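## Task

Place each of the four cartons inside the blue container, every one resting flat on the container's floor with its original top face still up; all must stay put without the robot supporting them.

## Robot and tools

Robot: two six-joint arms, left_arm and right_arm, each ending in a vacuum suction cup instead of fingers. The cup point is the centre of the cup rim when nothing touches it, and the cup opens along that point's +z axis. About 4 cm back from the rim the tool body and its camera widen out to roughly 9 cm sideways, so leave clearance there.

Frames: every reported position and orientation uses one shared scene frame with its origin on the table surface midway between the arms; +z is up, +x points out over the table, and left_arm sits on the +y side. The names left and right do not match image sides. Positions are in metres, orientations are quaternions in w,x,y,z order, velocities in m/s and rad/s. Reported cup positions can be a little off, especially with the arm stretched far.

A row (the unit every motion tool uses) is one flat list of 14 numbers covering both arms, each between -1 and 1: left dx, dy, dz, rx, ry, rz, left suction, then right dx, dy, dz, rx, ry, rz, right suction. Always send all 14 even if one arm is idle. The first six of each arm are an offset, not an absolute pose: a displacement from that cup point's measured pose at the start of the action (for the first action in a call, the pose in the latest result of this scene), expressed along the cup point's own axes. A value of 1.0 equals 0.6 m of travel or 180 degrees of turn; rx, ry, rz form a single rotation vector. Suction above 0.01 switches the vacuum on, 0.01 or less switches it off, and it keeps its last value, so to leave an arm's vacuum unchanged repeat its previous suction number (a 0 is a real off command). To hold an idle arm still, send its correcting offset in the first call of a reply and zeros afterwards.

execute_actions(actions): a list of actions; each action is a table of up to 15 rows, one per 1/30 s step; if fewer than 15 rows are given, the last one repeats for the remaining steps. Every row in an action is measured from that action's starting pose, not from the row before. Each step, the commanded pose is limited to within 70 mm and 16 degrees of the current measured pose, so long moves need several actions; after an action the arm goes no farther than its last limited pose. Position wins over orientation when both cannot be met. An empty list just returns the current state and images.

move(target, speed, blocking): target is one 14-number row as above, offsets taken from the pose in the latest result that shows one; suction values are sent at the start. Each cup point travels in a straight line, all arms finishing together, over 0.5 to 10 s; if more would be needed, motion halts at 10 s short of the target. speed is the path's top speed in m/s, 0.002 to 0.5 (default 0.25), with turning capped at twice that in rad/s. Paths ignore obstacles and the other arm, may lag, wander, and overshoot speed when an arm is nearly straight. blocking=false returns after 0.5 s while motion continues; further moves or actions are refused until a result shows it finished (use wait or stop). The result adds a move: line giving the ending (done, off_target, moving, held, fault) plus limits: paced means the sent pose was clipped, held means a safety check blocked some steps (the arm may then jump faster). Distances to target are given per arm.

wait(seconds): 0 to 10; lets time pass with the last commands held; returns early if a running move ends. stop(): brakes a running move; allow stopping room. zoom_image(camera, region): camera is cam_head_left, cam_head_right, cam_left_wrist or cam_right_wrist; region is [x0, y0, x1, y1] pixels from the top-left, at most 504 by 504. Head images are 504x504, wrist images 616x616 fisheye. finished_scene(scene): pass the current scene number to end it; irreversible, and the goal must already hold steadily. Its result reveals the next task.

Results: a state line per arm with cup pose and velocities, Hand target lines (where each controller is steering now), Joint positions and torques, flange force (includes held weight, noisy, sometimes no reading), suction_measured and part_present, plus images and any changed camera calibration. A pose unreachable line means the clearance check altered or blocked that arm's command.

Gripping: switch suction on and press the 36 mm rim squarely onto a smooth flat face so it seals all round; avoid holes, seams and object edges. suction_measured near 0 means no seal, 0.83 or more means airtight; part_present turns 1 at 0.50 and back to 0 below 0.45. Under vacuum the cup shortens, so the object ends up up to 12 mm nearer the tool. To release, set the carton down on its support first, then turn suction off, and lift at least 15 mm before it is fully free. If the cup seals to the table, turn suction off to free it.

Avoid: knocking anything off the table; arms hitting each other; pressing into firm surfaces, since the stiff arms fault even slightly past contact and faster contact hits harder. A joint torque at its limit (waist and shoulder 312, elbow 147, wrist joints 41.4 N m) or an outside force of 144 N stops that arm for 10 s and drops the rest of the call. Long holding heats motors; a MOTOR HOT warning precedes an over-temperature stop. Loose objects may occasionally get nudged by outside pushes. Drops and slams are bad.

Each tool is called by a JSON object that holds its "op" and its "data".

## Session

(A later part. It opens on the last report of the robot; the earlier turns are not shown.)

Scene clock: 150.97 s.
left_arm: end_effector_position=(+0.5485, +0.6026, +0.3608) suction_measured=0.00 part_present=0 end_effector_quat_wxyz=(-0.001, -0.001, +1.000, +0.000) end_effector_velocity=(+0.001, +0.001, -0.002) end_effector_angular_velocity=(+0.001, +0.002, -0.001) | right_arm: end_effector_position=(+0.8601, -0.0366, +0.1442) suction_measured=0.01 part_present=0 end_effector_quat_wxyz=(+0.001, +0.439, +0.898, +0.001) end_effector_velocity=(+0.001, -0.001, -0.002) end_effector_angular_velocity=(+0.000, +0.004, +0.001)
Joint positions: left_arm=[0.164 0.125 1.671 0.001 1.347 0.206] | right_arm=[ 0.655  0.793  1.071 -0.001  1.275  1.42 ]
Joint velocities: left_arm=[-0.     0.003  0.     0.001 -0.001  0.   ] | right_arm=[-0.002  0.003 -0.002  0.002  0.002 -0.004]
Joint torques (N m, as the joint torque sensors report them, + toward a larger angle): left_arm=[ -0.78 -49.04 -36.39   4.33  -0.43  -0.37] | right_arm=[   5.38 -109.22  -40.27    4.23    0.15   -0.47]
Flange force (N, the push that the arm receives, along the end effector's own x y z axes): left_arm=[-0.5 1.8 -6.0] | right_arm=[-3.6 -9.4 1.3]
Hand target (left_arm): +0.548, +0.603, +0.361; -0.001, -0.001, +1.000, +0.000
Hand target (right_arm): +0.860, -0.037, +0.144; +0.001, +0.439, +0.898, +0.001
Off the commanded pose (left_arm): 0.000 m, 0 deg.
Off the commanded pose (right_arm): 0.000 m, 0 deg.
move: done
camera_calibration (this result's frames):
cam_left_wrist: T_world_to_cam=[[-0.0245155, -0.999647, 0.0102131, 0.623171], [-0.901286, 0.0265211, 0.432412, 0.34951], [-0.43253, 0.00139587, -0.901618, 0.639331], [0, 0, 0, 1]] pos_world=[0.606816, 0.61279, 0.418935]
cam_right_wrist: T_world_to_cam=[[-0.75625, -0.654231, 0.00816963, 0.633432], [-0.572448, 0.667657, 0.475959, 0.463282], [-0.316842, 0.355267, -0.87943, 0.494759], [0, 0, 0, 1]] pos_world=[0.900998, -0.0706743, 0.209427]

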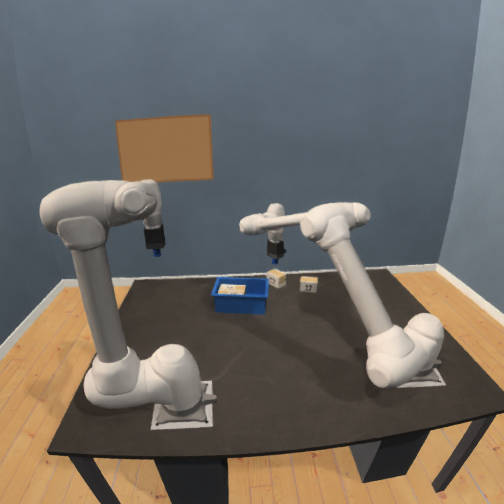

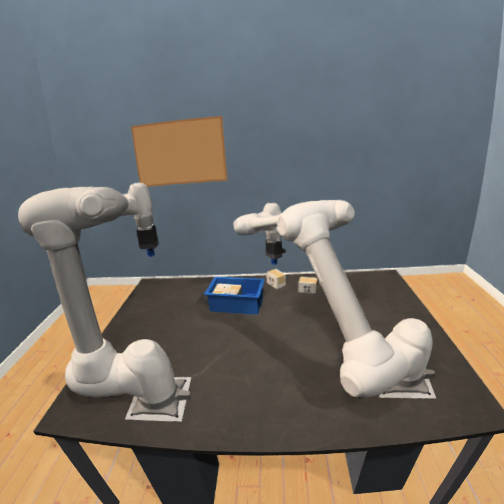

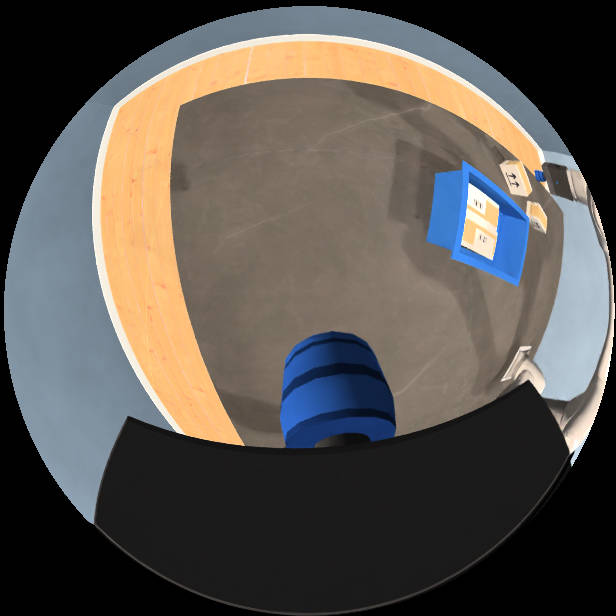

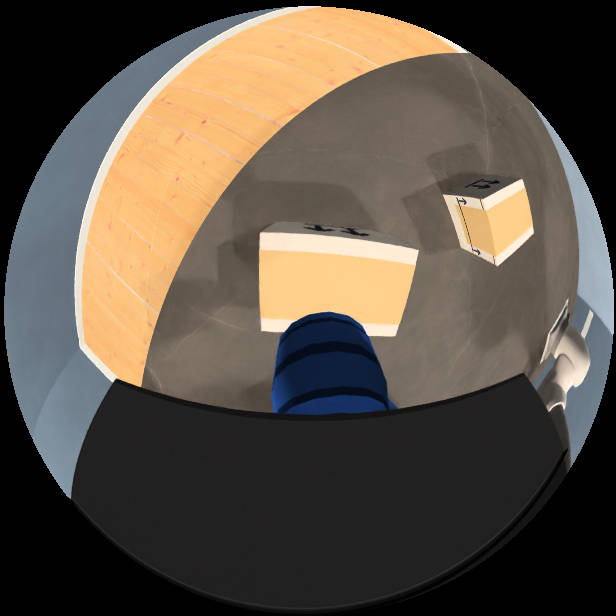

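{"op": "move", "data": {"target": [0,0,0,0,0,0,0,0.003,-0.017,0.09,0,0,0.006,0], "speed": 0.15}}

{"op": "move", "data": {"target": [0,0,0,0,0,0,0,0,0,0.022,0,0,0,1], "speed": 0.03}}

Scene clock: 159.40 s.
left_arm: end_effector_position=(+0.5485, +0.6026, +0.3608) suction_measured=0.00 part_present=0 end_effector_quat_wxyz=(-0.001, -0.001, +1.000, +0.000) end_effector_velocity=(-0.001, -0.000, +0.001) end_effector_angular_velocity=(-0.000, +0.001, -0.000) | right_arm: end_effector_position=(+0.8511, -0.0414, +0.0902) suction_measured=0.01 part_present=0 end_effector_quat_wxyz=(+0.001, +0.448, +0.894, +0.001) end_effector_velocity=(-0.000, -0.001, -0.002) end_effector_angular_velocity=(-0.001, +0.002, -0.001)
Joint positions: left_arm=[0.164 0.125 1.671 0.001 1.347 0.206] | right_arm=[ 0.655  0.808  1.146 -0.001  1.186  1.439]
Joint velocities: left_arm=[-0.    -0.001 -0.001 -0.     0.003  0.   ] | right_arm=[-0.001  0.001  0.002  0.    -0.001  0.001]
Joint torques (N m, as the joint torque sensors report them, + toward a larger angle): left_arm=[ -1.66 -49.46 -36.39   4.5   -0.32  -0.22] | right_arm=[   3.05 -108.14  -37.87    4.1     0.18   -0.77]
Flange force (N, the push that the arm receives, along the end effector's own x y z axes): left_arm=[-0.1 3.3 -6.1] | right_arm=[-2.0 -6.7 -1.3]
Hand target (left_arm): +0.548, +0.603, +0.361; -0.001, -0.001, +1.000, +0.000
Hand target (right_arm): +0.851, -0.041, +0.090; +0.001, +0.447, +0.894, +0.001
Off the commanded pose (left_arm): 0.000 m, 0 deg.
Off the commanded pose (right_arm): 0.000 m, 0 deg.
move: done
camera_calibration (this result's frames):
cam_left_wrist: T_world_to_cam=[[-0.0245155, -0.999647, 0.010213, 0.623172], [-0.901286, 0.026521, 0.432412, 0.34951], [-0.43253, 0.00139594, -0.901618, 0.639331], [0, 0, 0, 1]] pos_world=[0.606816, 0.61279, 0.418935]
cam_right_wrist: T_world_to_cam=[[-0.768456, -0.639851, 0.008099, 0.634945], [-0.559727, 0.678254, 0.476107, 0.47661], [-0.310131, 0.361334, -0.87935, 0.440686], [0, 0, 0, 1]] pos_world=[0.891369, -0.076227, 0.155458]

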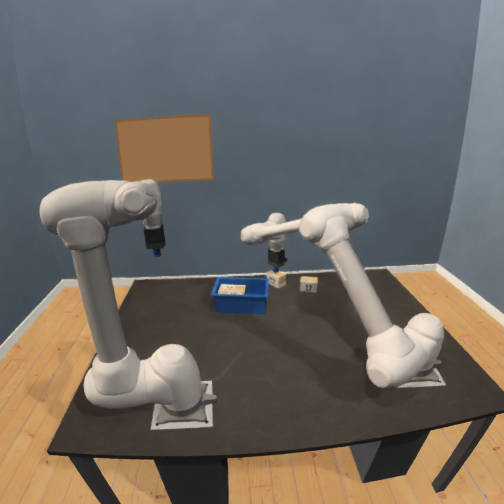

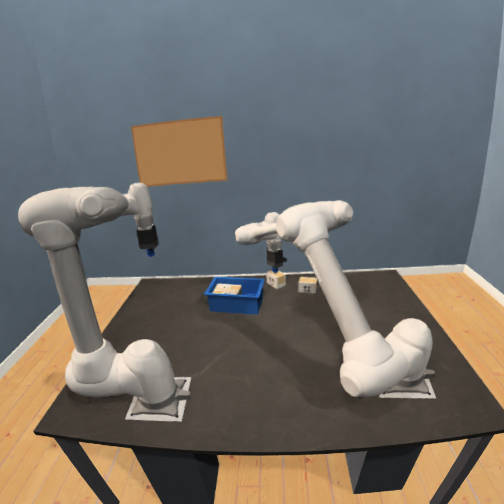

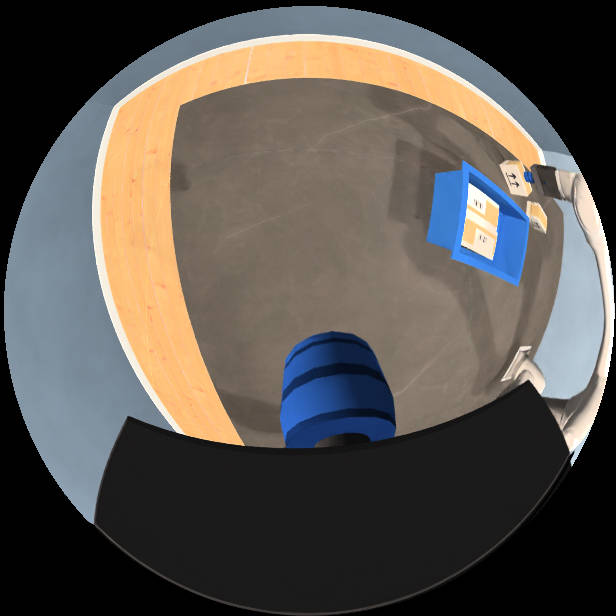

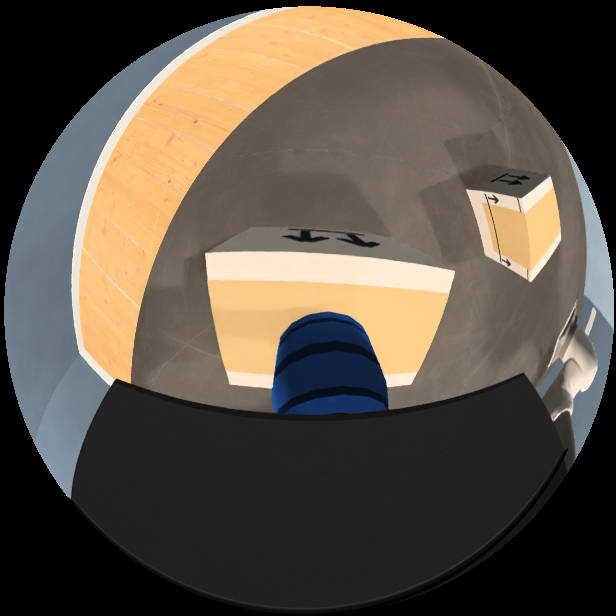

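Scene clock: 160.13 s.
left_arm: end_effector_position=(+0.5485, +0.6026, +0.3608) suction_measured=0.00 part_present=0 end_effector_quat_wxyz=(-0.001, -0.001, +1.000, +0.000) end_effector_velocity=(+0.000, -0.000, -0.002) end_effector_angular_velocity=(-0.002, +0.002, -0.000) | right_arm: end_effector_position=(+0.8511, -0.0414, +0.0771) suction_measured=0.90 part_present=1 end_effector_quat_wxyz=(+0.001, +0.447, +0.894, +0.001) end_effector_velocity=(-0.000, +0.000, -0.000) end_effector_angular_velocity=(+0.001, -0.000, +0.000)
Joint positions: left_arm=[0.164 0.125 1.671 0.001 1.347 0.206] | right_arm=[ 0.655  0.817  1.154 -0.001  1.168  1.439]
Joint velocities: left_arm=[-0.     0.002  0.001 -0.001 -0.     0.001] | right_arm=[ 0.    -0.     0.001  0.    -0.001 -0.   ]
Joint torques (N m, as the joint torque sensors report them, + toward a larger angle): left_arm=[ -2.29 -49.99 -36.73   4.47  -0.34  -0.14] | right_arm=[   3.09 -111.46  -40.04    3.98    0.35   -0.97]
Flange force (N, the push that the arm receives, along the end effector's own x y z axes): left_arm=[-1.5 4.2 -4.4] | right_arm=[-1.4 -10.1 2.0]
Hand target (left_arm): +0.548, +0.603, +0.361; -0.001, -0.001, +1.000, +0.000
Hand target (right_arm): +0.851, -0.041, +0.077; +0.001, +0.447, +0.894, +0.001
Off the commanded pose (left_arm): 0.000 m, 0 deg.
Off the commanded pose (right_arm): 0.000 m, 0 deg.
move: done
camera_calibration (this result's frames):
cam_left_wrist: T_world_to_cam=[[-0.0245156, -0.999647, 0.0102131, 0.623171], [-0.901286, 0.0265211, 0.432412, 0.34951], [-0.43253, 0.00139593, -0.901618, 0.639331], [0, 0, 0, 1]] pos_world=[0.606816, 0.61279, 0.418935]
cam_right_wrist: T_world_to_cam=[[-0.768447, -0.639862, 0.00808953, 0.635087], [-0.559739, 0.678242, 0.476109, 0.482875], [-0.310131, 0.361337, -0.879349, 0.429121], [0, 0, 0, 1]] pos_world=[0.891398, -0.0761946, 0.142308]

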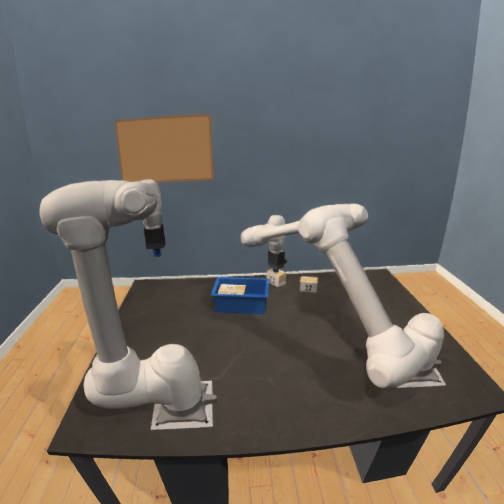

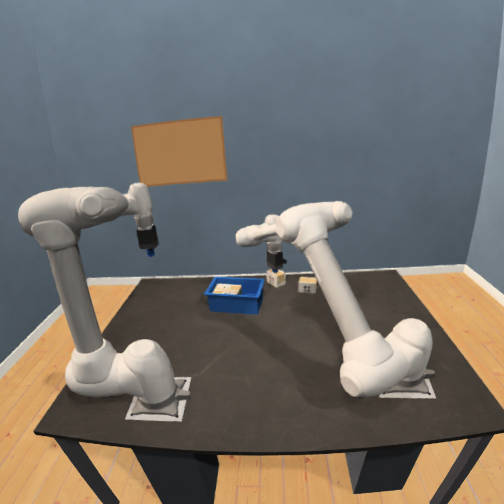

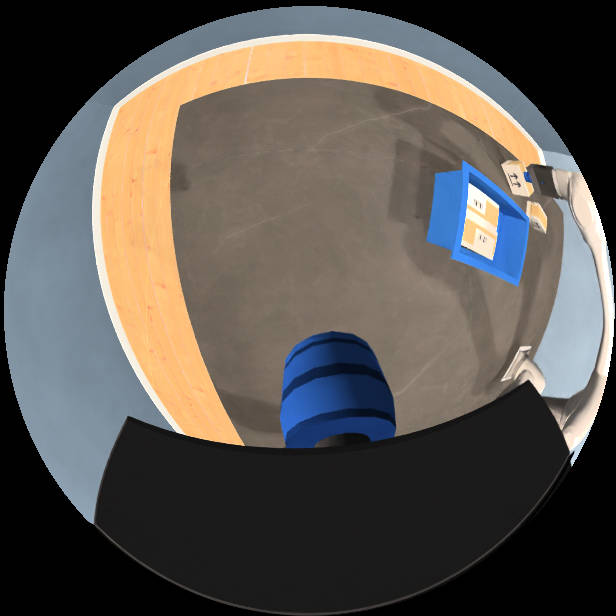

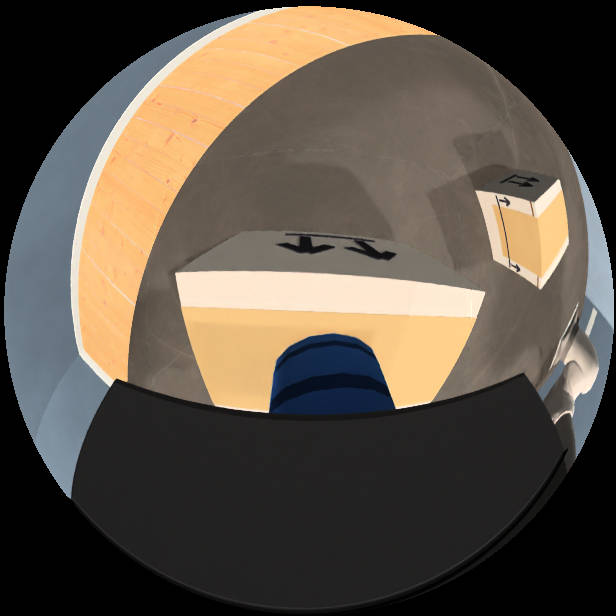

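{"op": "move", "data": {"target": [0,0,0,0,0,0,0,0,0,-0.215,0,0,0,1], "speed": 0.3}}

{"op": "move", "data": {"target": [0,0,0,0,0,0,0,0.469,-0.2,0,0,0,-0.239,1], "speed": 0.4}}

{"op": "move", "data": {"target": [0,0,0,0,0,0,0,0,0,0.05,0,0,0,1], "speed": 0.1}}

Scene clock: 166.60 s.
left_arm: end_effector_position=(+0.5485, +0.6026, +0.3608) suction_measured=0.00 part_present=0 end_effector_quat_wxyz=(-0.001, -0.001, +1.000, +0.000) end_effector_velocity=(+0.000, -0.000, +0.000) end_effector_angular_velocity=(-0.000, -0.002, -0.001) | right_arm: end_effector_position=(+0.8508, -0.0416, +0.2060) suction_measured=0.95 part_present=1 end_effector_quat_wxyz=(+0.001, +0.448, +0.894, +0.001) end_effector_velocity=(-0.001, +0.000, +0.001) end_effector_angular_velocity=(-0.001, +0.001, +0.001)
Joint positions: left_arm=[0.164 0.125 1.671 0.001 1.347 0.206] | right_arm=[ 0.655  0.745  1.042 -0.001  1.352  1.439]
Joint velocities: left_arm=[ 0.    -0.    -0.    -0.001 -0.002  0.001] | right_arm=[ 0.001 -0.001 -0.001 -0.     0.003 -0.   ]
Joint torques (N m, as the joint torque sensors report them, + toward a larger angle): left_arm=[ -1.61 -48.9  -37.13   4.24  -0.26  -0.27] | right_arm=[   2.73 -107.92  -42.74    4.26    0.2    -0.87]
Flange force (N, the push that the arm receives, along the end effector's own x y z axes): left_arm=[1.9 2.7 -5.0] | right_arm=[-0.3 -12.9 3.7]
Hand target (left_arm): +0.548, +0.603, +0.361; -0.001, -0.001, +1.000, +0.000
Hand target (right_arm): +0.851, -0.042, +0.206; +0.001, +0.448, +0.894, +0.001
Off the commanded pose (left_arm): 0.000 m, 0 deg.
Off the commanded pose (right_arm): 0.000 m, 0 deg.
move: done
camera_calibration (this result's frames):
cam_left_wrist: T_world_to_cam=[[-0.0245156, -0.999647, 0.0102131, 0.623171], [-0.901286, 0.0265211, 0.432412, 0.34951], [-0.43253, 0.00139588, -0.901618, 0.639331], [0, 0, 0, 1]] pos_world=[0.606816, 0.61279, 0.418935]
cam_right_wrist: T_world_to_cam=[[-0.768499, -0.6398, 0.00814256, 0.633688], [-0.559671, 0.678311, 0.476092, 0.421383], [-0.310126, 0.361319, -0.879358, 0.54246], [0, 0, 0, 1]] pos_world=[0.891056, -0.0763959, 0.27124]

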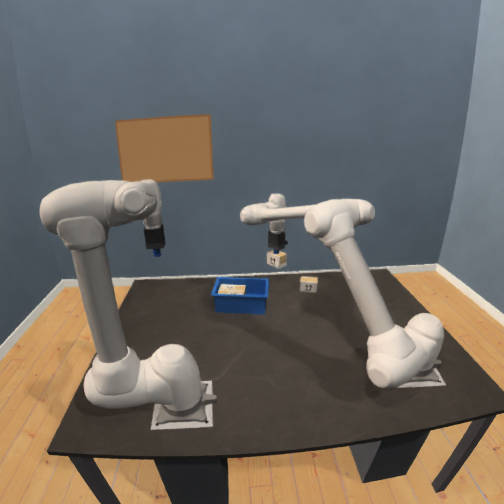

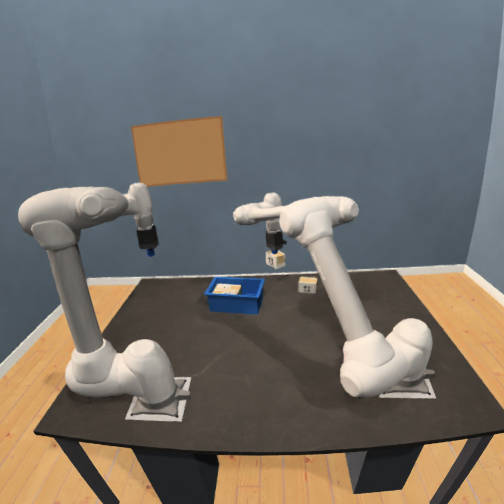

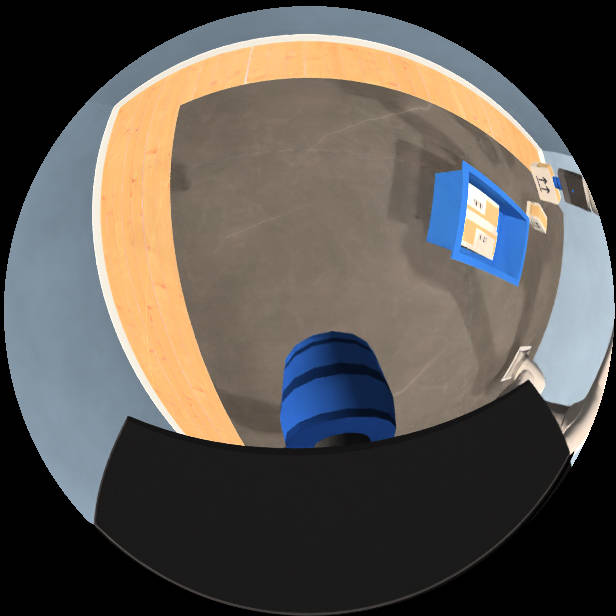

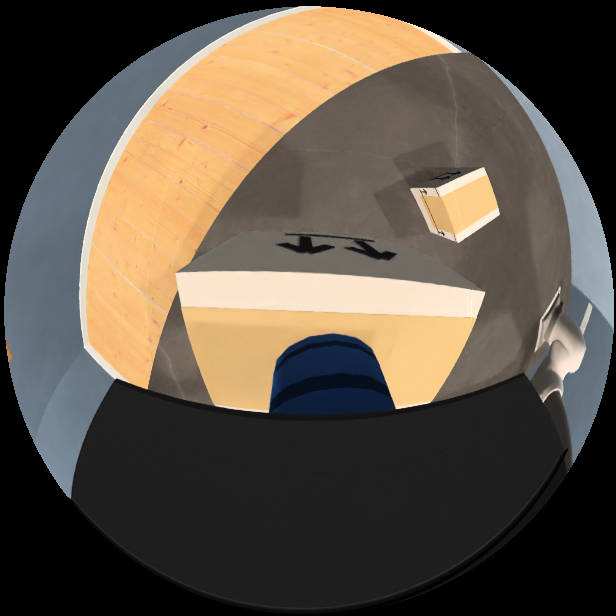

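Scene clock: 168.03 s.
left_arm: end_effector_position=(+0.5485, +0.6026, +0.3608) suction_measured=0.00 part_present=0 end_effector_quat_wxyz=(-0.001, -0.001, +1.000, +0.000) end_effector_velocity=(+0.001, +0.000, -0.001) end_effector_angular_velocity=(-0.001, +0.000, +0.001) | right_arm: end_effector_position=(+0.5861, +0.1116, +0.2058) suction_measured=0.95 part_present=1 end_effector_quat_wxyz=(+0.001, +0.089, +0.996, +0.001) end_effector_velocity=(-0.001, +0.000, -0.000) end_effector_angular_velocity=(-0.001, +0.001, +0.002)
Joint positions: left_arm=[0.164 0.125 1.671 0.001 1.347 0.206] | right_arm=[ 0.967  0.572  1.339 -0.001  1.229  1.   ]
Joint velocities: left_arm=[ 0.001  0.002  0.    -0.001 -0.002  0.   ] | right_arm=[ 0.001  0.     0.     0.     0.001 -0.001]
Joint torques (N m, as the joint torque sensors report them, + toward a larger angle): left_arm=[ -1.9  -49.09 -36.42   4.32  -0.47  -0.25] | right_arm=[  3.   -93.9  -41.45   3.93   0.21  -0.84]
Flange force (N, the push that the arm receives, along the end effector's own x y z axes): left_arm=[-0.4 3.7 -5.7] | right_arm=[1.9 -7.7 4.3]
Hand target (left_arm): +0.548, +0.603, +0.361; -0.001, -0.001, +1.000, +0.000
Hand target (right_arm): +0.586, +0.112, +0.206; +0.001, +0.088, +0.996, +0.001
Off the commanded pose (left_arm): 0.000 m, 0 deg.
Off the commanded pose (right_arm): 0.000 m, 0 deg.
move: done
camera_calibration (this result's frames):
cam_left_wrist: T_world_to_cam=[[-0.0245155, -0.999647, 0.0102133, 0.623171], [-0.901286, 0.0265212, 0.432412, 0.34951], [-0.43253, 0.00139568, -0.901618, 0.639331], [0, 0, 0, 1]] pos_world=[0.606816, 0.61279, 0.418935]
cam_right_wrist: T_world_to_cam=[[-0.12546, -0.99206, 0.00880084, 0.190551], [-0.872404, 0.114543, 0.475175, 0.41584], [-0.47241, 0.0519376, -0.879847, 0.534596], [0, 0, 0, 1]] pos_world=[0.639235, 0.11364, 0.271089]

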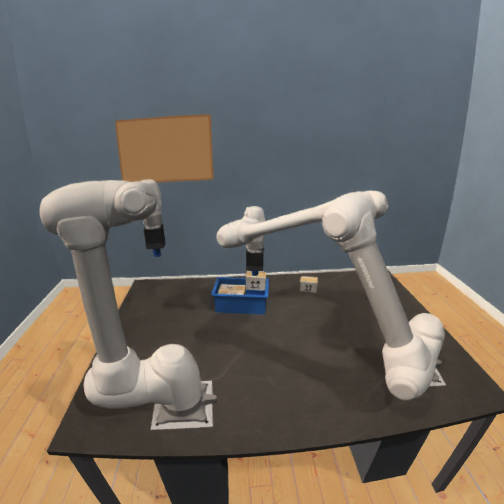

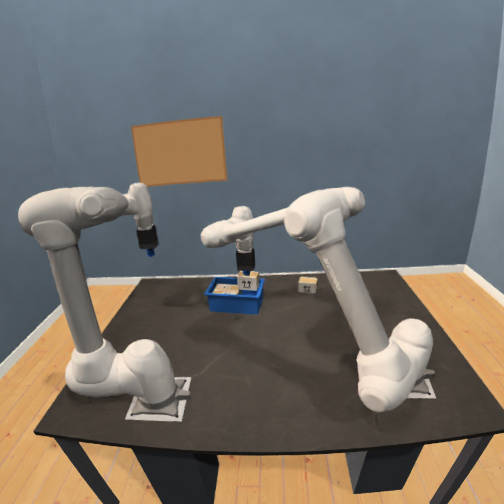

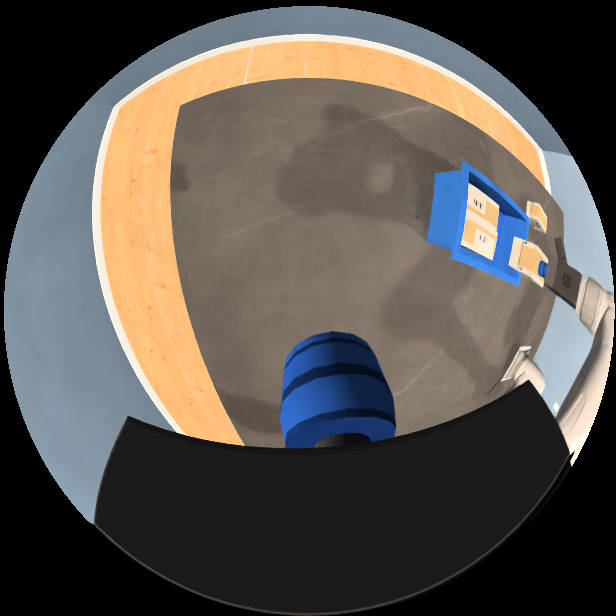

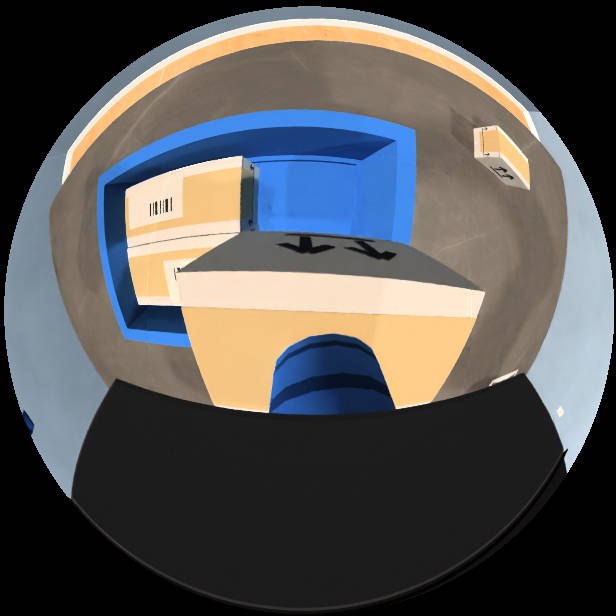

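Scene clock: 168.80 s.
left_arm: end_effector_position=(+0.5485, +0.6026, +0.3608) suction_measured=0.00 part_present=0 end_effector_quat_wxyz=(-0.001, -0.001, +1.000, +0.000) end_effector_velocity=(-0.000, -0.000, -0.000) end_effector_angular_velocity=(-0.001, +0.002, -0.001) | right_arm: end_effector_position=(+0.5861, +0.1117, +0.1759) suction_measured=0.95 part_present=1 end_effector_quat_wxyz=(+0.001, +0.088, +0.996, +0.001) end_effector_velocity=(+0.001, +0.001, +0.000) end_effector_angular_velocity=(+0.001, -0.002, +0.001)
Joint positions: left_arm=[0.164 0.125 1.671 0.001 1.347 0.206] | right_arm=[ 0.967  0.589  1.367 -0.001  1.183  1.   ]
Joint velocities: left_arm=[-0.     0.001 -0.    -0.     0.002  0.   ] | right_arm=[ 0.     0.001 -0.002 -0.001 -0.001  0.   ]
Joint torques (N m, as the joint torque sensors report them, + toward a larger angle): left_arm=[ -1.19 -48.58 -36.33   4.58  -0.34  -0.25] | right_arm=[  1.88 -82.93 -31.53   3.57   0.41  -0.91]
Flange force (N, the push that the arm receives, along the end effector's own x y z axes): left_arm=[0.3 2.2 -6.2] | right_arm=[0.8 -2.5 -12.0]
Hand target (left_arm): +0.548, +0.603, +0.361; -0.001, -0.001, +1.000, +0.000
Hand target (right_arm): +0.586, +0.112, +0.176; +0.001, +0.088, +0.996, +0.001
Off the commanded pose (left_arm): 0.000 m, 0 deg.
Off the commanded pose (right_arm): 0.000 m, 0 deg.
move: done
camera_calibration (this result's frames):
cam_left_wrist: T_world_to_cam=[[-0.0245156, -0.999647, 0.0102131, 0.623171], [-0.901286, 0.0265212, 0.432412, 0.34951], [-0.43253, 0.00139593, -0.901618, 0.639331], [0, 0, 0, 1]] pos_world=[0.606816, 0.61279, 0.418935]
cam_right_wrist: T_world_to_cam=[[-0.125381, -0.99207, 0.00872811, 0.190894], [-0.872419, 0.11444, 0.475173, 0.430103], [-0.472404, 0.0519631, -0.879849, 0.508272], [0, 0, 0, 1]] pos_world=[0.639274, 0.113749, 0.241164]

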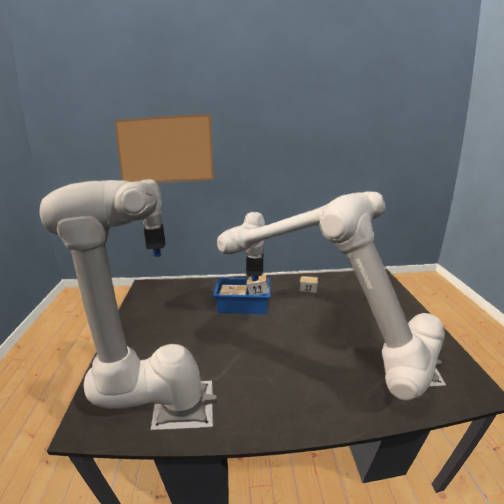

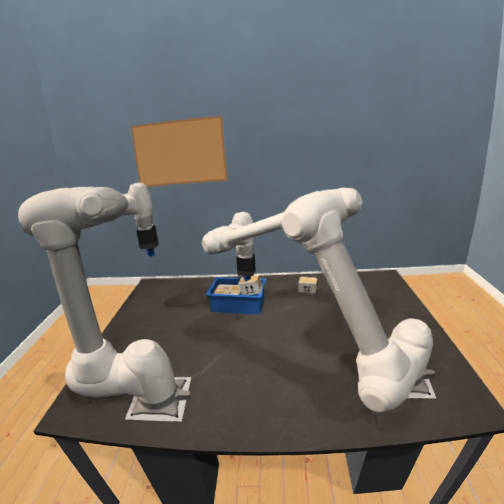

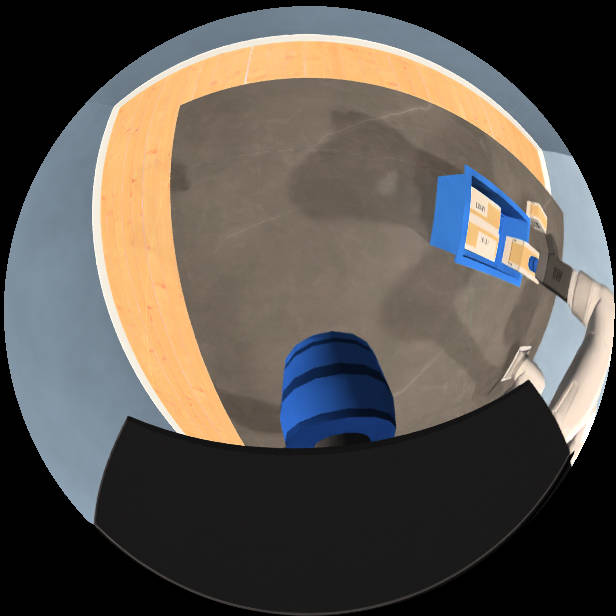

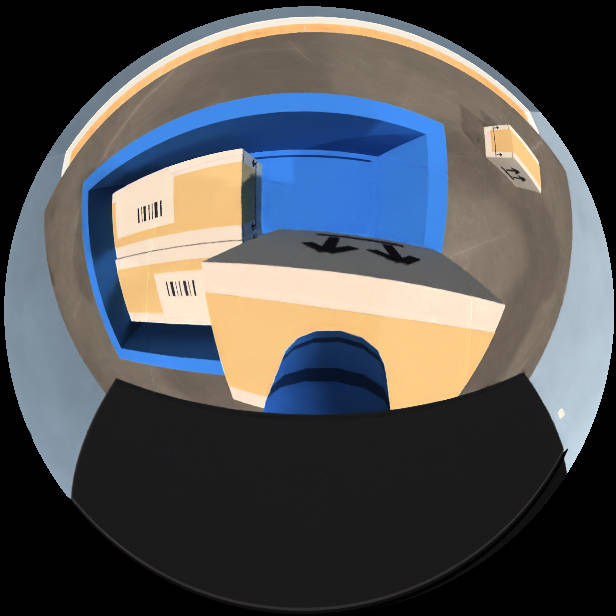

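Caught the rim; back up.

{"op": "move", "data": {"target": [0,0,0,0,0,0,0,0,0,-0.045,0,0,0,1], "speed": 0.06}}

{"op": "zoom_image", "data": {"camera": "cam_right_wrist", "region": [180, 90, 480, 300]}}

Scene clock: 173.53 s.
left_arm: end_effector_position=(+0.5485, +0.6026, +0.3608) suction_measured=0.00 part_present=0 end_effector_quat_wxyz=(-0.001, -0.001, +1.000, +0.000) end_effector_velocity=(+0.000, -0.000, +0.001) end_effector_angular_velocity=(+0.001, -0.001, -0.000) | right_arm: end_effector_position=(+0.5861, +0.1116, +0.2028) suction_measured=0.95 part_present=1 end_effector_quat_wxyz=(+0.001, +0.088, +0.996, +0.001) end_effector_velocity=(+0.000, -0.000, +0.001) end_effector_angular_velocity=(+0.001, +0.001, -0.002)
Joint positions: left_arm=[0.164 0.125 1.671 0.001 1.347 0.206] | right_arm=[ 0.967  0.573  1.342 -0.001  1.224  1.   ]
Joint velocities: left_arm=[-0.001 -0.001 -0.001  0.     0.    -0.001] | right_arm=[-0.001 -0.001 -0.001  0.002  0.001  0.   ]
Joint torques (N m, as the joint torque sensors report them, + toward a larger angle): left_arm=[ -1.87 -48.73 -36.46   4.36  -0.37  -0.26] | right_arm=[  2.05 -91.58 -41.23   3.74   0.03  -0.89]
Flange force (N, the push that the arm receives, along the end effector's own x y z axes): left_arm=[1.4 3.2 -6.5] | right_arm=[4.2 -10.4 2.1]
Hand target (left_arm): +0.548, +0.603, +0.361; -0.001, -0.001, +1.000, +0.000
Hand target (right_arm): +0.586, +0.112, +0.203; +0.001, +0.088, +0.996, +0.001
Off the commanded pose (left_arm): 0.000 m, 0 deg.
Off the commanded pose (right_arm): 0.000 m, 0 deg.
move: done
camera_calibration (this result's frames):
cam_left_wrist: T_world_to_cam=[[-0.0245156, -0.999647, 0.0102131, 0.623171], [-0.901286, 0.0265212, 0.432412, 0.34951], [-0.43253, 0.00139589, -0.901618, 0.639331], [0, 0, 0, 1]] pos_world=[0.606816, 0.61279, 0.418935]
cam_right_wrist: T_world_to_cam=[[-0.125402, -0.992067, 0.00879472, 0.190572], [-0.872436, 0.114492, 0.475128, 0.417288], [-0.472366, 0.051909, -0.879873, 0.531943], [0, 0, 0, 1]] pos_world=[0.639227, 0.113672, 0.268101]

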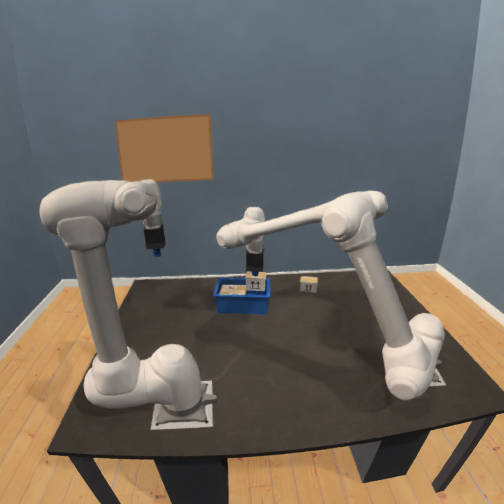

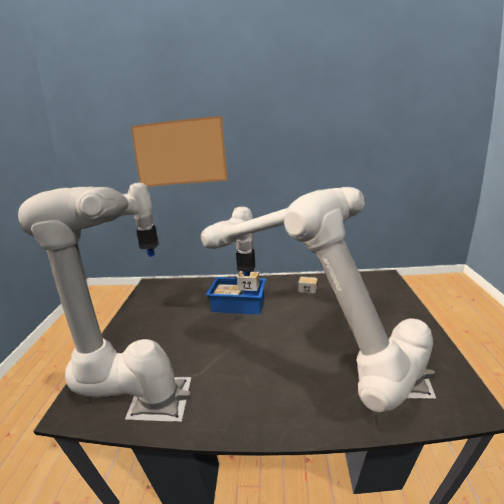

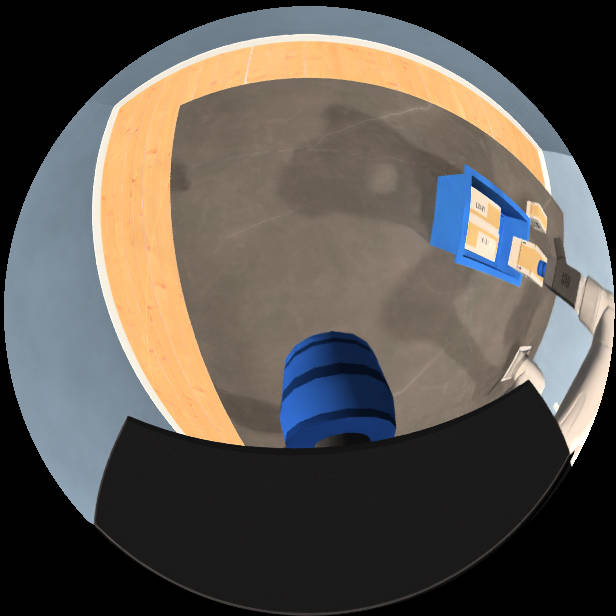

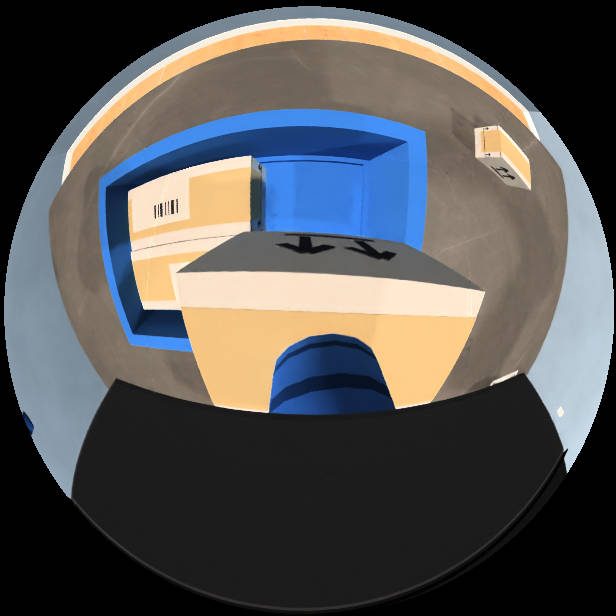

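Region (180, 90, 480, 300) of cam_right_wrist's 616x616 image, scaled by 1.680, with more detail than that image has; it fills the top 353 rows of this view, and the rest is white.

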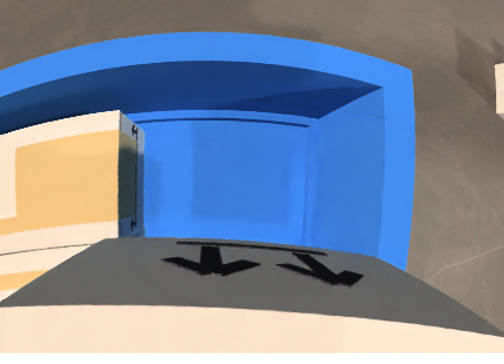

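{"op": "move", "data": {"target": [0,0,0,0,0,0,0,0,0,0.05,0,0,-0.006,1], "speed": 0.05}}

{"op": "zoom_image", "data": {"camera": "cam_right_wrist", "region": [180, 90, 480, 300]}}

Scene clock: 180.30 s.
left_arm: end_effector_position=(+0.5485, +0.6026, +0.3608) suction_measured=0.00 part_present=0 end_effector_quat_wxyz=(-0.001, -0.001, +1.000, +0.000) end_effector_velocity=(-0.000, -0.001, -0.000) end_effector_angular_velocity=(-0.000, +0.002, -0.001) | right_arm: end_effector_position=(+0.5861, +0.1117, +0.1729) suction_measured=0.95 part_present=1 end_effector_quat_wxyz=(+0.001, +0.079, +0.997, +0.001) end_effector_velocity=(-0.000, +0.000, -0.002) end_effector_angular_velocity=(-0.002, +0.000, +0.002)
Joint positions: left_arm=[0.164 0.125 1.671 0.001 1.347 0.206] | right_arm=[ 0.967  0.591  1.369 -0.001  1.178  0.982]
Joint velocities: left_arm=[-0.001  0.     0.     0.     0.001 -0.   ] | right_arm=[ 0.001  0.001  0.001 -0.001 -0.    -0.   ]
Joint torques (N m, as the joint torque sensors report them, + toward a larger angle): left_arm=[ -1.05 -46.9  -36.63   4.24  -0.57  -0.28] | right_arm=[  2.97 -93.41 -40.27   4.23   0.03  -0.83]
Flange force (N, the push that the arm receives, along the end effector's own x y z axes): left_arm=[3.5 1.0 -6.9] | right_arm=[2.8 -8.7 1.9]
Hand target (left_arm): +0.548, +0.603, +0.361; -0.001, -0.001, +1.000, +0.000
Hand target (right_arm): +0.586, +0.112, +0.173; +0.001, +0.079, +0.997, +0.001
Off the commanded pose (left_arm): 0.000 m, 0 deg.
Off the commanded pose (right_arm): 0.000 m, 0 deg.
move: done
camera_calibration (this result's frames):
cam_left_wrist: T_world_to_cam=[[-0.0245156, -0.999647, 0.0102132, 0.623171], [-0.901286, 0.0265212, 0.432412, 0.34951], [-0.43253, 0.00139583, -0.901618, 0.639331], [0, 0, 0, 1]] pos_world=[0.606816, 0.61279, 0.418935]
cam_right_wrist: T_world_to_cam=[[-0.106705, -0.994252, 0.00877604, 0.180211], [-0.874432, 0.0980399, 0.475139, 0.43456], [-0.473268, 0.0430258, -0.879867, 0.507136], [0, 0, 0, 1]] pos_world=[0.639234, 0.114751, 0.238155]

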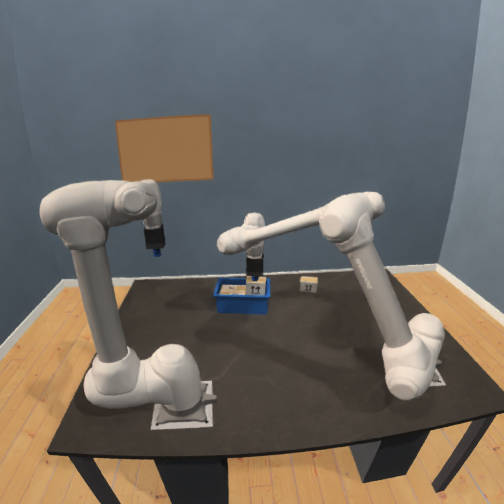

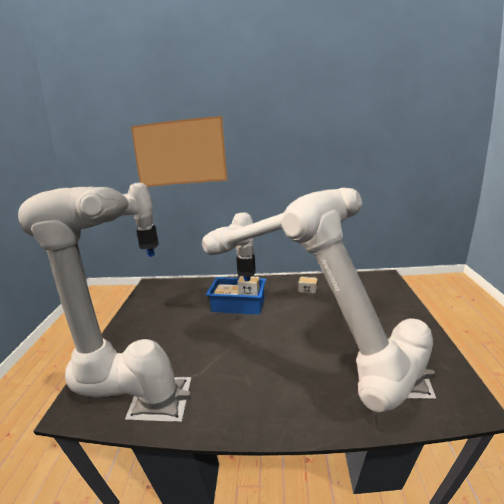

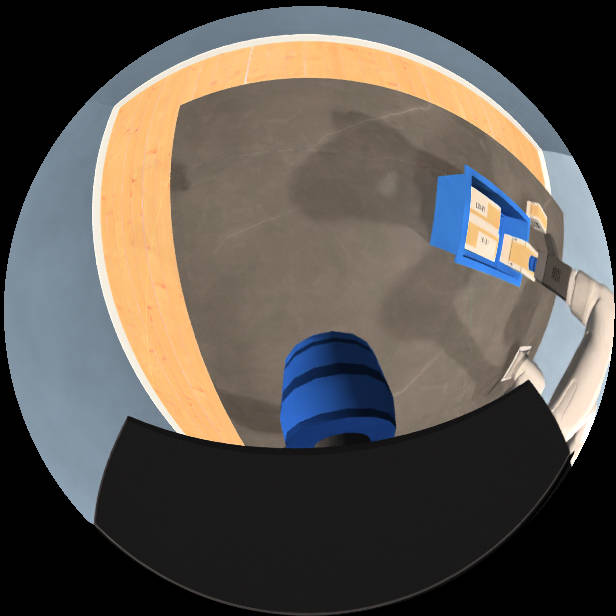

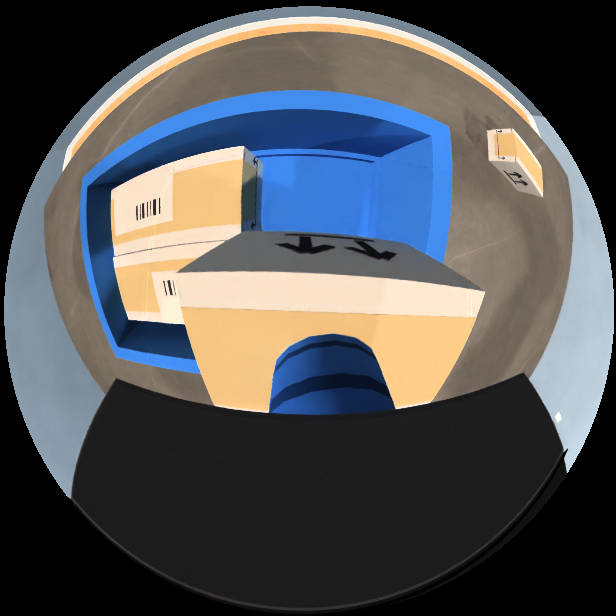

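Region (180, 90, 480, 300) of cam_right_wrist's 616x616 image, scaled by 1.680, with more detail than that image has; it fills the top 353 rows of this view, and the rest is white.

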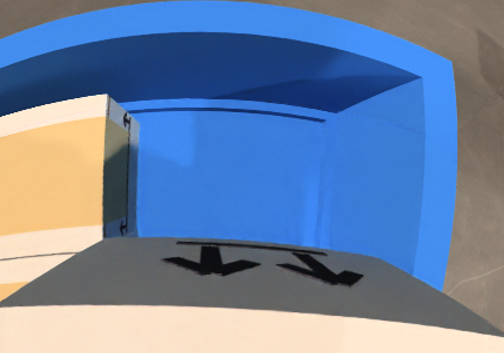

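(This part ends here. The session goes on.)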